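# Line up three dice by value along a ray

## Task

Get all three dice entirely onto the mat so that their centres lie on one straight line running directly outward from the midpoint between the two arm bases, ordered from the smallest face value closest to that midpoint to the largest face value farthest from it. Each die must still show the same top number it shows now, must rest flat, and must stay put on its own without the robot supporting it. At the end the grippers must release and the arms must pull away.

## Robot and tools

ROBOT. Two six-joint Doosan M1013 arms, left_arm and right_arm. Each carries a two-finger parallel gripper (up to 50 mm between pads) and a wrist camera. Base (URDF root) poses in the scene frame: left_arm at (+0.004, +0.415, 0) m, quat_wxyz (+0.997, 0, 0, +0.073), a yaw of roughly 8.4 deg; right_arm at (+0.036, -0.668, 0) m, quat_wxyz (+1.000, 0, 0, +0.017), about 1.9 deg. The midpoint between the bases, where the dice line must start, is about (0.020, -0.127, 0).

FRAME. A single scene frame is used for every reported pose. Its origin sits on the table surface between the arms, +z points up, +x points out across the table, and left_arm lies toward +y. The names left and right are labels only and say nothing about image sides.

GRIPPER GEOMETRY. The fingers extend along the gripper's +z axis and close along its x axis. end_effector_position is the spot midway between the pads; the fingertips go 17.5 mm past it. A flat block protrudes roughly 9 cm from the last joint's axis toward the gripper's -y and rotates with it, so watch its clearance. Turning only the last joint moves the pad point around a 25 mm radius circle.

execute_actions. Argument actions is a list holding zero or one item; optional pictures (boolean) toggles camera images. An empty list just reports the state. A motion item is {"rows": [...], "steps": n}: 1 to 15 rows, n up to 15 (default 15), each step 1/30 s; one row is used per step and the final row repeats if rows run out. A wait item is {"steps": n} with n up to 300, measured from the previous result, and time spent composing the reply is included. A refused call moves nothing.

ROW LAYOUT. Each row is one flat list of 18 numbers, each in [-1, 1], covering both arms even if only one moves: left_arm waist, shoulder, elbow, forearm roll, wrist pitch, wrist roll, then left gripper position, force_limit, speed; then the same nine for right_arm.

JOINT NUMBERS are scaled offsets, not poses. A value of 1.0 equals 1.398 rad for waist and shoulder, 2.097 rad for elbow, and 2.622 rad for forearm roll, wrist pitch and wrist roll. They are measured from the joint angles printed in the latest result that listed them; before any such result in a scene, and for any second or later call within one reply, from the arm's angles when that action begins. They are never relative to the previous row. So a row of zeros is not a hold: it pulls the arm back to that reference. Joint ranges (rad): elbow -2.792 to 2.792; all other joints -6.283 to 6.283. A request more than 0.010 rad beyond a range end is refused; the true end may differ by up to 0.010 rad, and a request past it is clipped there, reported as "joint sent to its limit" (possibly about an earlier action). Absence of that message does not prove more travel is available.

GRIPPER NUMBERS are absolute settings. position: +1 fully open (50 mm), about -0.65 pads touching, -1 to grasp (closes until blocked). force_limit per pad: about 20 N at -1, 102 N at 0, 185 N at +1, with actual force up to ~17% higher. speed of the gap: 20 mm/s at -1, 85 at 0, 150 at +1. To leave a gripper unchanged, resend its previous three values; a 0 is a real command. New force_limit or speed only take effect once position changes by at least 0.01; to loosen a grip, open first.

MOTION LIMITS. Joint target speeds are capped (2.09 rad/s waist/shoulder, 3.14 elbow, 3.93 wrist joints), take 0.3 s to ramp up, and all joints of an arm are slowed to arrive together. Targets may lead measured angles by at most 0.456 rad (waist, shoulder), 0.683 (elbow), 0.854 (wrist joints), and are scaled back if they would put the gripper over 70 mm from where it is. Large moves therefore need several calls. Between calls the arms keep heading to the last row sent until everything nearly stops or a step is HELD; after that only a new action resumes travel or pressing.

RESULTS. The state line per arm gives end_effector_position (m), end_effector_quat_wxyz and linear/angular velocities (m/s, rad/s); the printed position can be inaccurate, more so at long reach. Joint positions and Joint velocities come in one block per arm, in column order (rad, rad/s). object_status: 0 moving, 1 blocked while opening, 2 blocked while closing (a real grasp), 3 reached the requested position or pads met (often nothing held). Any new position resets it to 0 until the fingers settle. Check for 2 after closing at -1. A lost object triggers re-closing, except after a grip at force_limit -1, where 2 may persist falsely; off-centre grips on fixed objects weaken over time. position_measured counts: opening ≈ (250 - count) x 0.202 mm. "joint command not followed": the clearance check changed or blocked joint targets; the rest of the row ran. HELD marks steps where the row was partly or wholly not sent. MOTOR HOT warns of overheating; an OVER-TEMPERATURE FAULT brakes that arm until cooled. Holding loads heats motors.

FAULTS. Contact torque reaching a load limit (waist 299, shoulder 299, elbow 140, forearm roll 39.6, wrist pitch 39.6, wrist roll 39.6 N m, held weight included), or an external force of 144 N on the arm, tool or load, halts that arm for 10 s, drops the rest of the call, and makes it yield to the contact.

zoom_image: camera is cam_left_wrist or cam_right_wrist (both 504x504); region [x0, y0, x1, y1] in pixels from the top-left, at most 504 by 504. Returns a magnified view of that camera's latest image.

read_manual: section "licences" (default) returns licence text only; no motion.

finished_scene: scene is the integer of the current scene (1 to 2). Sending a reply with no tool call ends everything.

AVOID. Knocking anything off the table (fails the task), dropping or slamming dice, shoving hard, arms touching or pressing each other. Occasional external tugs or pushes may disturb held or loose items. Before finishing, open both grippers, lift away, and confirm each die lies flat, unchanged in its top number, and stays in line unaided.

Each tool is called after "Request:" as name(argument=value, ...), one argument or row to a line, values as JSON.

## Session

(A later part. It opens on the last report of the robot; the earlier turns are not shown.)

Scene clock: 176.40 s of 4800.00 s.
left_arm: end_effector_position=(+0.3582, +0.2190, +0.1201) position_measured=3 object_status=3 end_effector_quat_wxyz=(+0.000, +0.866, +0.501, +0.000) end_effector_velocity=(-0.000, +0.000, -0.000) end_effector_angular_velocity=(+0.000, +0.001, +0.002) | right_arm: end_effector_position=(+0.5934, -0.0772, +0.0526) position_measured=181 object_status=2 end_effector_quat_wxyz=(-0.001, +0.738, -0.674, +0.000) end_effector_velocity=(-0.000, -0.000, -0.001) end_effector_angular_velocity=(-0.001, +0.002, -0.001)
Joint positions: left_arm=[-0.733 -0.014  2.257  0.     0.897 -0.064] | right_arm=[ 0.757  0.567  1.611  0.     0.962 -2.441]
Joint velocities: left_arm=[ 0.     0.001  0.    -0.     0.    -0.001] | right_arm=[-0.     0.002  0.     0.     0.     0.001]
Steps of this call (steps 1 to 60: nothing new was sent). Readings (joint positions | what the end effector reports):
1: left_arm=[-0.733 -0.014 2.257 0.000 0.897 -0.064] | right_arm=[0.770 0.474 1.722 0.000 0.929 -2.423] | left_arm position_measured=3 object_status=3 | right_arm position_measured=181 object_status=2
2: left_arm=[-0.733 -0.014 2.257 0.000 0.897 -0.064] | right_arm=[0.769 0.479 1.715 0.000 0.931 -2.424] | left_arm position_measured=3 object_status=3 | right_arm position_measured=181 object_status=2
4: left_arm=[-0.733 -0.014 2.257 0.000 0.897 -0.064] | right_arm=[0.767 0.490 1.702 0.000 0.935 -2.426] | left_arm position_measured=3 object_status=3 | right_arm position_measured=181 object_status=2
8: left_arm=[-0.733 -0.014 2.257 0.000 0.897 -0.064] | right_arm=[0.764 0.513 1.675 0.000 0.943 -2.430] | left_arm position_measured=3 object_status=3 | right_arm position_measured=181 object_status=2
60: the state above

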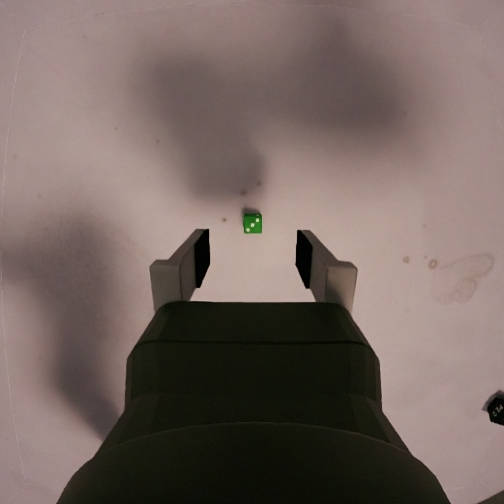

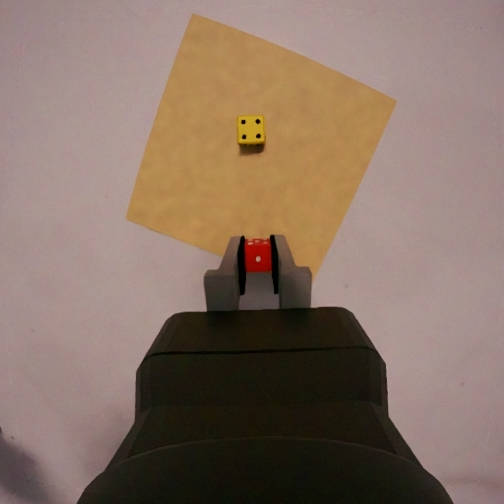

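Request:
execute_actions(
  actions=[
    {"rows": [[0.00032,0.110693,0.037336,0,-0.08888,0.000171,0.3,-0.3,0.5,-0.002122,0.021465,0.001841,0,-0.012917,-0.001132,-1,-0.3,0.4],[0.00032,0.110693,0.037336,0,-0.08888,0.000171,0.3,-0.3,0.5,-0.002122,0.021465,0.001841,0,-0.012917,-0.001132,-1,-0.3,0.4],[0.00032,0.110693,0.037336,0,-0.08888,0.000171,0.3,-0.3,0.5,-0.002122,0.021465,0.001841,0,-0.012917,-0.001132,-1,-0.3,0.4],[0.00032,0.110693,0.037336,0,-0.08888,0.000171,0.3,-0.3,0.5,-0.002122,0.021465,0.001841,0,-0.012917,-0.001132,-1,-0.3,0.4],[0.00032,0.110693,0.037336,0,-0.08888,0.000171,0.3,-0.3,0.5,-0.002122,0.021465,0.001841,0,-0.012917,-0.001132,-1,-0.3,0.4],[0.00032,0.110693,0.037336,0,-0.08888,0.000171,0.3,-0.3,0.5,-0.002122,0.021465,0.001841,0,-0.012917,-0.001132,-1,-0.3,0.4],[0.00032,0.110693,0.037336,0,-0.08888,0.000171,0.3,-0.3,0.5,-0.002122,0.021465,0.001841,0,-0.012917,-0.001132,-1,-0.3,0.4],[0.00032,0.110693,0.037336,0,-0.08888,0.000171,0.3,-0.3,0.5,-0.002122,0.021465,0.001841,0,-0.012917,-0.001132,1,-0.3,0.5],[0.00032,0.110693,0.037336,0,-0.08888,0.000171,0.3,-0.3,0.5,-0.002122,0.021465,0.001841,0,-0.012917,-0.001132,1,-0.3,0.5],[0.00032,0.110693,0.037336,0,-0.08888,0.000171,0.3,-0.3,0.5,-0.002122,0.021465,0.001841,0,-0.012917,-0.001132,1,-0.3,0.5],[0.00032,0.110693,0.037336,0,-0.08888,0.000171,-1,-0.3,0.4,-0.002122,-0.013118,-0.013115,0,0.017483,-0.001132,1,-0.3,0.5],[0.00032,0.110693,0.037336,0,-0.08888,0.000171,-1,-0.3,0.4,-0.002122,-0.013118,-0.013115,0,0.017483,-0.001132,1,-0.3,0.5],[0.00032,0.110693,0.037336,0,-0.08888,0.000171,-1,-0.3,0.4,-0.002122,-0.013118,-0.013115,0,0.017483,-0.001132,1,-0.3,0.5],[0.00032,0.110693,0.037336,0,-0.08888,0.000171,-1,-0.3,0.4,-0.32311,-0.29807,0.19118,0,0.00679,-0.001132,1,-0.3,0.5]], "steps": 15},
  ],
  pictures=false,
)

Request:
execute_actions(
  actions=[
    {"rows": [[0,0,0,0,0,0,-1,-0.3,0.4,-0.31,-0.28,0.195,0,-0.008,0,1,-0.3,0.5],[0,0,0,0,0,0,-1,-0.3,0.4,-0.31,-0.28,0.195,0,-0.008,0,1,-0.3,0.5],[0,0,-0.071531,0,0.057208,0,-1,-0.3,0.4,-0.31,-0.28,0.195,0,-0.008,0,1,-0.3,0.5],[0,0,-0.071531,0,0.057208,0,-1,-0.3,0.4,-0.31,-0.28,0.195,0,-0.008,0,1,-0.3,0.5],[0,0,-0.071531,0,0.057208,0,-1,-0.3,0.4,-0.31,-0.28,0.195,0,-0.008,0,1,-0.3,0.5],[-0.069107,0.320299,-0.366105,0,0.122023,-0.270868,-1,-0.3,0.4,-0.31,-0.28,0.195,0,-0.008,0,1,-0.3,0.5]], "steps": 15},
  ],
  pictures=false,
)

Request:
execute_actions(
  actions=[
    {"steps": 19},
  ],
)

Request:
execute_actions(
  actions=[
    {"rows": [[0,0.018286,0.007367,0,-0.015641,0,-1,-0.3,0.4,0,0,0,0,0,0,1,-0.3,0.5],[0,0.018286,0.007367,0,-0.015641,0,-1,-0.3,0.4,0,0,0,0,0,0,1,-0.3,0.5],[0,0.018286,0.007367,0,-0.015641,0,-1,-0.3,0.4,0,0,0,0,0,0,1,-0.3,0.5],[0,0.018286,0.007367,0,-0.015641,0,-1,-0.3,0.4,0,0,0,0,0,0,1,-0.3,0.5],[0,0.018286,0.007367,0,-0.015641,0,-1,-0.3,0.4,0,0,0,0,0,0,1,-0.3,0.5],[0,0.018286,0.007367,0,-0.015641,0,-1,-0.3,0.4,0,0,0,0,0,0,1,-0.3,0.5],[0,0.018286,0.007367,0,-0.015641,0,-1,-0.3,0.4,0,0,0,0,0,0,1,-0.3,0.5],[0,0.018286,0.007367,0,-0.015641,0,1,-0.3,0.5,0,0,0,0,0,0,1,-0.3,0.5],[0,0.018286,0.007367,0,-0.015641,0,1,-0.3,0.5,0,0,0,0,0,0,1,-0.3,0.5],[0,0.018286,0.007367,0,-0.015641,0,1,-0.3,0.5,0,0,0,0,0,0,1,-0.3,0.5],[0,-0.094989,-0.081986,0,0.116216,0,1,-0.3,0.5,0,0,0,0,0,0,1,-0.3,0.5]], "steps": 15},
  ],
  pictures=false,
)

Request:
execute_actions(
  actions=[
    {"steps": 13},
  ],
)

Request:
zoom_image(
  camera="cam_left_wrist",
  region=[162, 110, 342, 290],
)

Scene clock: 296.90 s of 4800.00 s.
left_arm: end_effector_position=(+0.3612, +0.2172, +0.0226) position_measured=182 object_status=0 end_effector_quat_wxyz=(+0.000, +0.866, +0.501, +0.000) end_effector_velocity=(-0.000, -0.000, -0.001) end_effector_angular_velocity=(-0.001, +0.001, +0.002) | right_arm: end_effector_position=(+0.5997, -0.0774, +0.0738) position_measured=37 object_status=0 end_effector_quat_wxyz=(-0.002, +0.738, -0.675, +0.000) end_effector_velocity=(+0.050, -0.141, +0.333) end_effector_angular_velocity=(+0.086, -0.086, -0.165)
Joint positions: left_arm=[-0.733  0.141  2.336  0.     0.664 -0.064] | right_arm=[ 0.751  0.552  1.591 -0.     0.994 -2.444]
Joint velocities: left_arm=[ 0.     0.001  0.001 -0.002 -0.001  0.   ] | right_arm=[-0.165 -0.43   0.024  0.     0.285 -0.   ]
Steps of this call (steps 1 to 90: nothing new was sent; then 117.00 s passed at rest; steps 91 to 105: all 15 steps of this action). Readings (joint positions | what the end effector reports):
91: left_arm=[-0.733 -0.014 2.258 0.000 0.897 -0.064] | right_arm=[0.757 0.567 1.611 0.000 0.962 -2.441] | left_arm position_measured=12 object_status=0 | right_arm position_measured=181 object_status=2
92: left_arm=[-0.733 -0.010 2.260 0.000 0.890 -0.064] | right_arm=[0.756 0.571 1.611 0.000 0.958 -2.441] | left_arm position_measured=32 object_status=0 | right_arm position_measured=181 object_status=2
94: left_arm=[-0.733 0.022 2.276 0.000 0.842 -0.064] | right_arm=[0.754 0.591 1.614 0.000 0.936 -2.443] | left_arm position_measured=70 object_status=0 | right_arm position_measured=181 object_status=2
98: left_arm=[-0.733 0.119 2.325 0.000 0.699 -0.064] | right_arm=[0.754 0.597 1.615 0.000 0.929 -2.444] | left_arm position_measured=107 object_status=0 | right_arm position_measured=172 object_status=0
105: the state above

Scene clock: 297.40 s of 4800.00 s.
left_arm: end_effector_position=(+0.4867, +0.1041, +0.0673) position_measured=182 object_status=2 end_effector_quat_wxyz=(+0.004, +0.808, +0.589, +0.001) end_effector_velocity=(+0.337, -0.361, +0.019) end_effector_angular_velocity=(-0.000, +0.013, +0.826) | right_arm: end_effector_position=(+0.6151, -0.3212, +0.1329) position_measured=3 object_status=3 end_effector_quat_wxyz=(+0.004, -0.638, +0.770, -0.001) end_effector_velocity=(-0.075, -0.488, +0.084) end_effector_angular_velocity=(+0.002, -0.004, -0.576)
Joint positions: left_arm=[-0.766  0.295  2.01   0.     0.829 -0.308] | right_arm=[ 0.477  0.304  1.848 -0.     0.981 -2.444]
Joint velocities: left_arm=[-0.132  0.608 -0.917  0.     0.32  -0.958] | right_arm=[-0.576 -0.52   0.548 -0.    -0.032 -0.   ]
Steps of this call (steps 1 to 15: all 15 steps of this action). Readings (joint positions | what the end effector reports):
1: left_arm=[-0.733 0.141 2.336 0.000 0.664 -0.064] | right_arm=[0.742 0.538 1.597 -0.000 0.997 -2.444] | left_arm position_measured=182 object_status=0 | right_arm position_measured=18 object_status=0
2: left_arm=[-0.733 0.141 2.336 0.000 0.664 -0.064] | right_arm=[0.724 0.524 1.612 -0.000 0.995 -2.444] | left_arm position_measured=182 object_status=0 | right_arm position_measured=5 object_status=0
4: left_arm=[-0.733 0.141 2.330 0.000 0.671 -0.064] | right_arm=[0.684 0.491 1.653 -0.000 0.990 -2.444] | left_arm position_measured=182 object_status=0 | right_arm position_measured=3 object_status=0
8: left_arm=[-0.735 0.151 2.218 0.000 0.764 -0.082] | right_arm=[0.611 0.425 1.722 -0.000 0.987 -2.444] | left_arm position_measured=182 object_status=2 | right_arm position_measured=3 object_status=0
15: the state above

Scene clock: 298.03 s of 4800.00 s.
left_arm: end_effector_position=(+0.6292, -0.0715, +0.0554) position_measured=182 object_status=2 end_effector_quat_wxyz=(+0.001, +0.674, +0.739, +0.000) end_effector_velocity=(+0.002, -0.001, -0.001) end_effector_angular_velocity=(+0.001, -0.001, +0.001) | right_arm: end_effector_position=(+0.5793, -0.4482, +0.1498) position_measured=3 object_status=3 end_effector_quat_wxyz=(+0.004, -0.575, +0.818, -0.001) end_effector_velocity=(+0.000, +0.000, -0.000) end_effector_angular_velocity=(-0.000, +0.001, -0.000)
Joint positions: left_arm=[-0.829  0.588  1.568  0.     0.984 -0.774] | right_arm=[ 0.318  0.161  2.    -0.     0.973 -2.444]
Joint velocities: left_arm=[-0.     0.004 -0.005  0.002  0.    -0.002] | right_arm=[ 0.     0.001 -0.001 -0.     0.001  0.   ]
Steps of this call (steps 1 to 19: the robot went on to your last target). Readings (joint positions | what the end effector reports):
1: left_arm=[-0.770 0.315 1.979 0.000 0.840 -0.341] | right_arm=[0.458 0.287 1.867 -0.000 0.980 -2.444] | left_arm position_measured=182 object_status=2 | right_arm position_measured=3 object_status=3
2: left_arm=[-0.775 0.336 1.948 0.000 0.851 -0.373] | right_arm=[0.438 0.269 1.886 -0.000 0.979 -2.444] | left_arm position_measured=182 object_status=2 | right_arm position_measured=3 object_status=3
4: left_arm=[-0.784 0.378 1.885 0.000 0.873 -0.440] | right_arm=[0.398 0.233 1.924 -0.000 0.977 -2.444] | left_arm position_measured=182 object_status=2 | right_arm position_measured=3 object_status=3
8: left_arm=[-0.802 0.462 1.757 0.000 0.918 -0.574] | right_arm=[0.328 0.170 1.990 -0.000 0.973 -2.444] | left_arm position_measured=182 object_status=2 | right_arm position_measured=3 object_status=3
19: the state above

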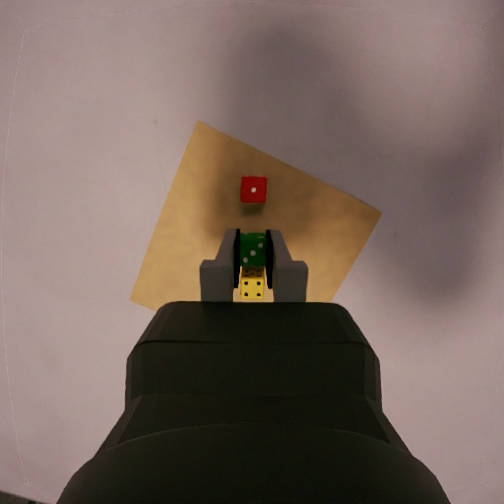

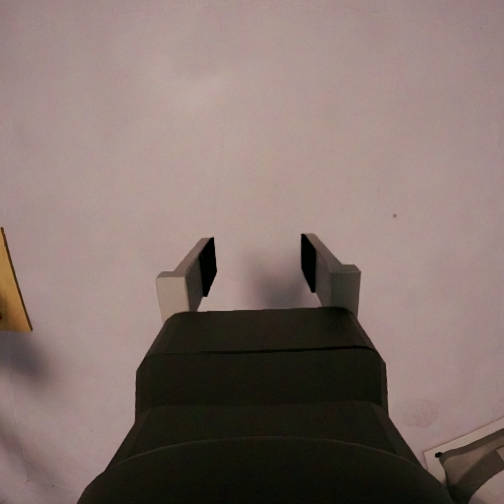

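Scene clock: 298.53 s of 4800.00 s.
left_arm: end_effector_position=(+0.6346, -0.0758, +0.0856) position_measured=38 object_status=0 end_effector_quat_wxyz=(+0.001, +0.674, +0.739, +0.000) end_effector_velocity=(+0.042, -0.033, +0.575) end_effector_angular_velocity=(-0.027, -0.037, +0.000) | right_arm: end_effector_position=(+0.5793, -0.4482, +0.1498) position_measured=3 object_status=3 end_effector_quat_wxyz=(+0.004, -0.575, +0.818, -0.001) end_effector_velocity=(-0.001, +0.000, +0.001) end_effector_angular_velocity=(-0.000, +0.001, +0.000)
Joint positions: left_arm=[-0.829  0.571  1.533  0.     1.035 -0.774] | right_arm=[ 0.318  0.161  2.    -0.     0.973 -2.444]
Joint velocities: left_arm=[ 0.    -0.418 -0.488  0.003  0.861 -0.001] | right_arm=[ 0.    -0.001 -0.     0.     0.002  0.   ]
Steps of this call (steps 1 to 15: all 15 steps of this action). Readings (joint positions | what the end effector reports):
1: left_arm=[-0.829 0.588 1.568 0.000 0.984 -0.774] | right_arm=[0.318 0.161 2.000 -0.000 0.973 -2.444] | left_arm position_measured=182 object_status=2 | right_arm position_measured=3 object_status=3
2: left_arm=[-0.829 0.592 1.570 0.000 0.977 -0.774] | right_arm=[0.318 0.161 2.000 -0.000 0.973 -2.444] | left_arm position_measured=182 object_status=2 | right_arm position_measured=3 object_status=3
4: left_arm=[-0.829 0.610 1.581 -0.000 0.951 -0.774] | right_arm=[0.318 0.161 2.000 -0.000 0.973 -2.444] | left_arm position_measured=182 object_status=2 | right_arm position_measured=3 object_status=3
8: left_arm=[-0.829 0.613 1.583 0.000 0.944 -0.774] | right_arm=[0.318 0.161 2.000 -0.000 0.973 -2.444] | left_arm position_measured=173 object_status=0 | right_arm position_measured=3 object_status=3
15: the state above

Scene clock: 298.97 s of 4800.00 s.
left_arm: end_effector_position=(+0.6290, -0.0714, +0.2498) position_measured=3 object_status=3 end_effector_quat_wxyz=(+0.000, +0.674, +0.739, +0.000) end_effector_velocity=(+0.001, -0.000, +0.009) end_effector_angular_velocity=(-0.004, -0.005, +0.000) | right_arm: end_effector_position=(+0.5793, -0.4482, +0.1498) position_measured=3 object_status=3 end_effector_quat_wxyz=(+0.004, -0.575, +0.818, -0.001) end_effector_velocity=(-0.000, -0.001, -0.000) end_effector_angular_velocity=(-0.001, +0.002, -0.001)
Joint positions: left_arm=[-0.829  0.456  1.397  0.     1.289 -0.774] | right_arm=[ 0.318  0.161  2.    -0.     0.973 -2.444]
Joint velocities: left_arm=[ 0.    -0.006 -0.009 -0.     0.008  0.   ] | right_arm=[-0.001  0.     0.001 -0.     0.001 -0.   ]
Steps of this call (steps 1 to 13: the robot went on to your last target). Readings (joint positions | what the end effector reports):
1: left_arm=[-0.829 0.558 1.518 0.000 1.064 -0.774] | right_arm=[0.318 0.161 2.000 -0.000 0.973 -2.444] | left_arm position_measured=19 object_status=0 | right_arm position_measured=3 object_status=3
2: left_arm=[-0.829 0.546 1.504 0.000 1.092 -0.774] | right_arm=[0.318 0.161 2.000 -0.000 0.973 -2.444] | left_arm position_measured=6 object_status=0 | right_arm position_measured=3 object_status=3
4: left_arm=[-0.829 0.520 1.473 0.000 1.148 -0.774] | right_arm=[0.318 0.161 2.000 -0.000 0.973 -2.444] | left_arm position_measured=3 object_status=0 | right_arm position_measured=3 object_status=3
8: left_arm=[-0.829 0.470 1.414 0.000 1.256 -0.774] | right_arm=[0.318 0.161 2.000 -0.000 0.973 -2.444] | left_arm position_measured=3 object_status=0 | right_arm position_measured=3 object_status=3
13: the state above

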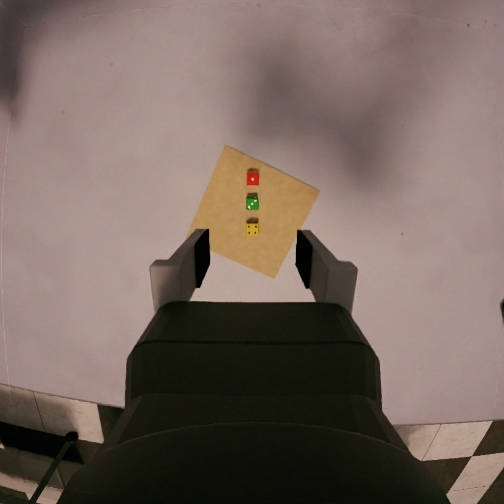

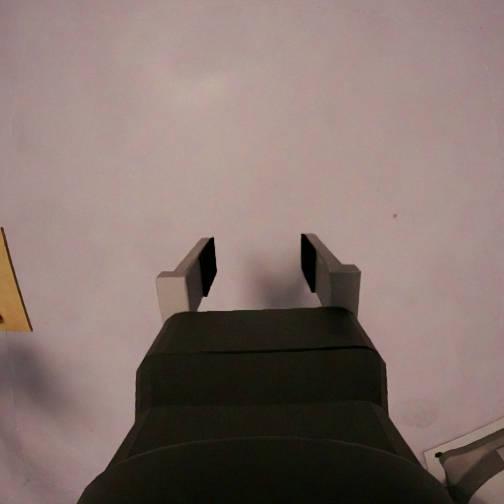

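Region (162, 110, 342, 290) of cam_left_wrist's 504x504 image, scaled by 2.800, with more detail than that image has.

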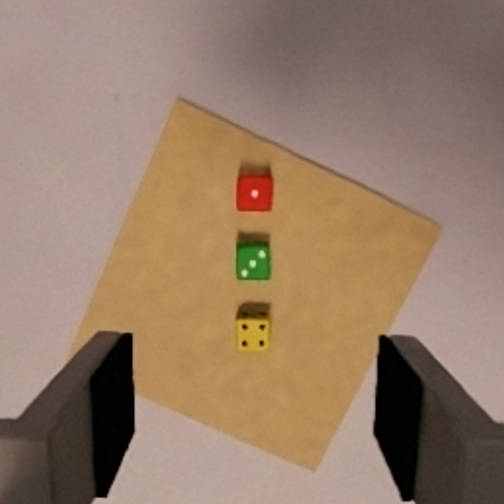

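The dice are lined up 1, 3, 4, flat and fully on the mat, and both arms are clear.

Request:
finished_scene(
  scene=2,
)

The scene is finished: the task was done.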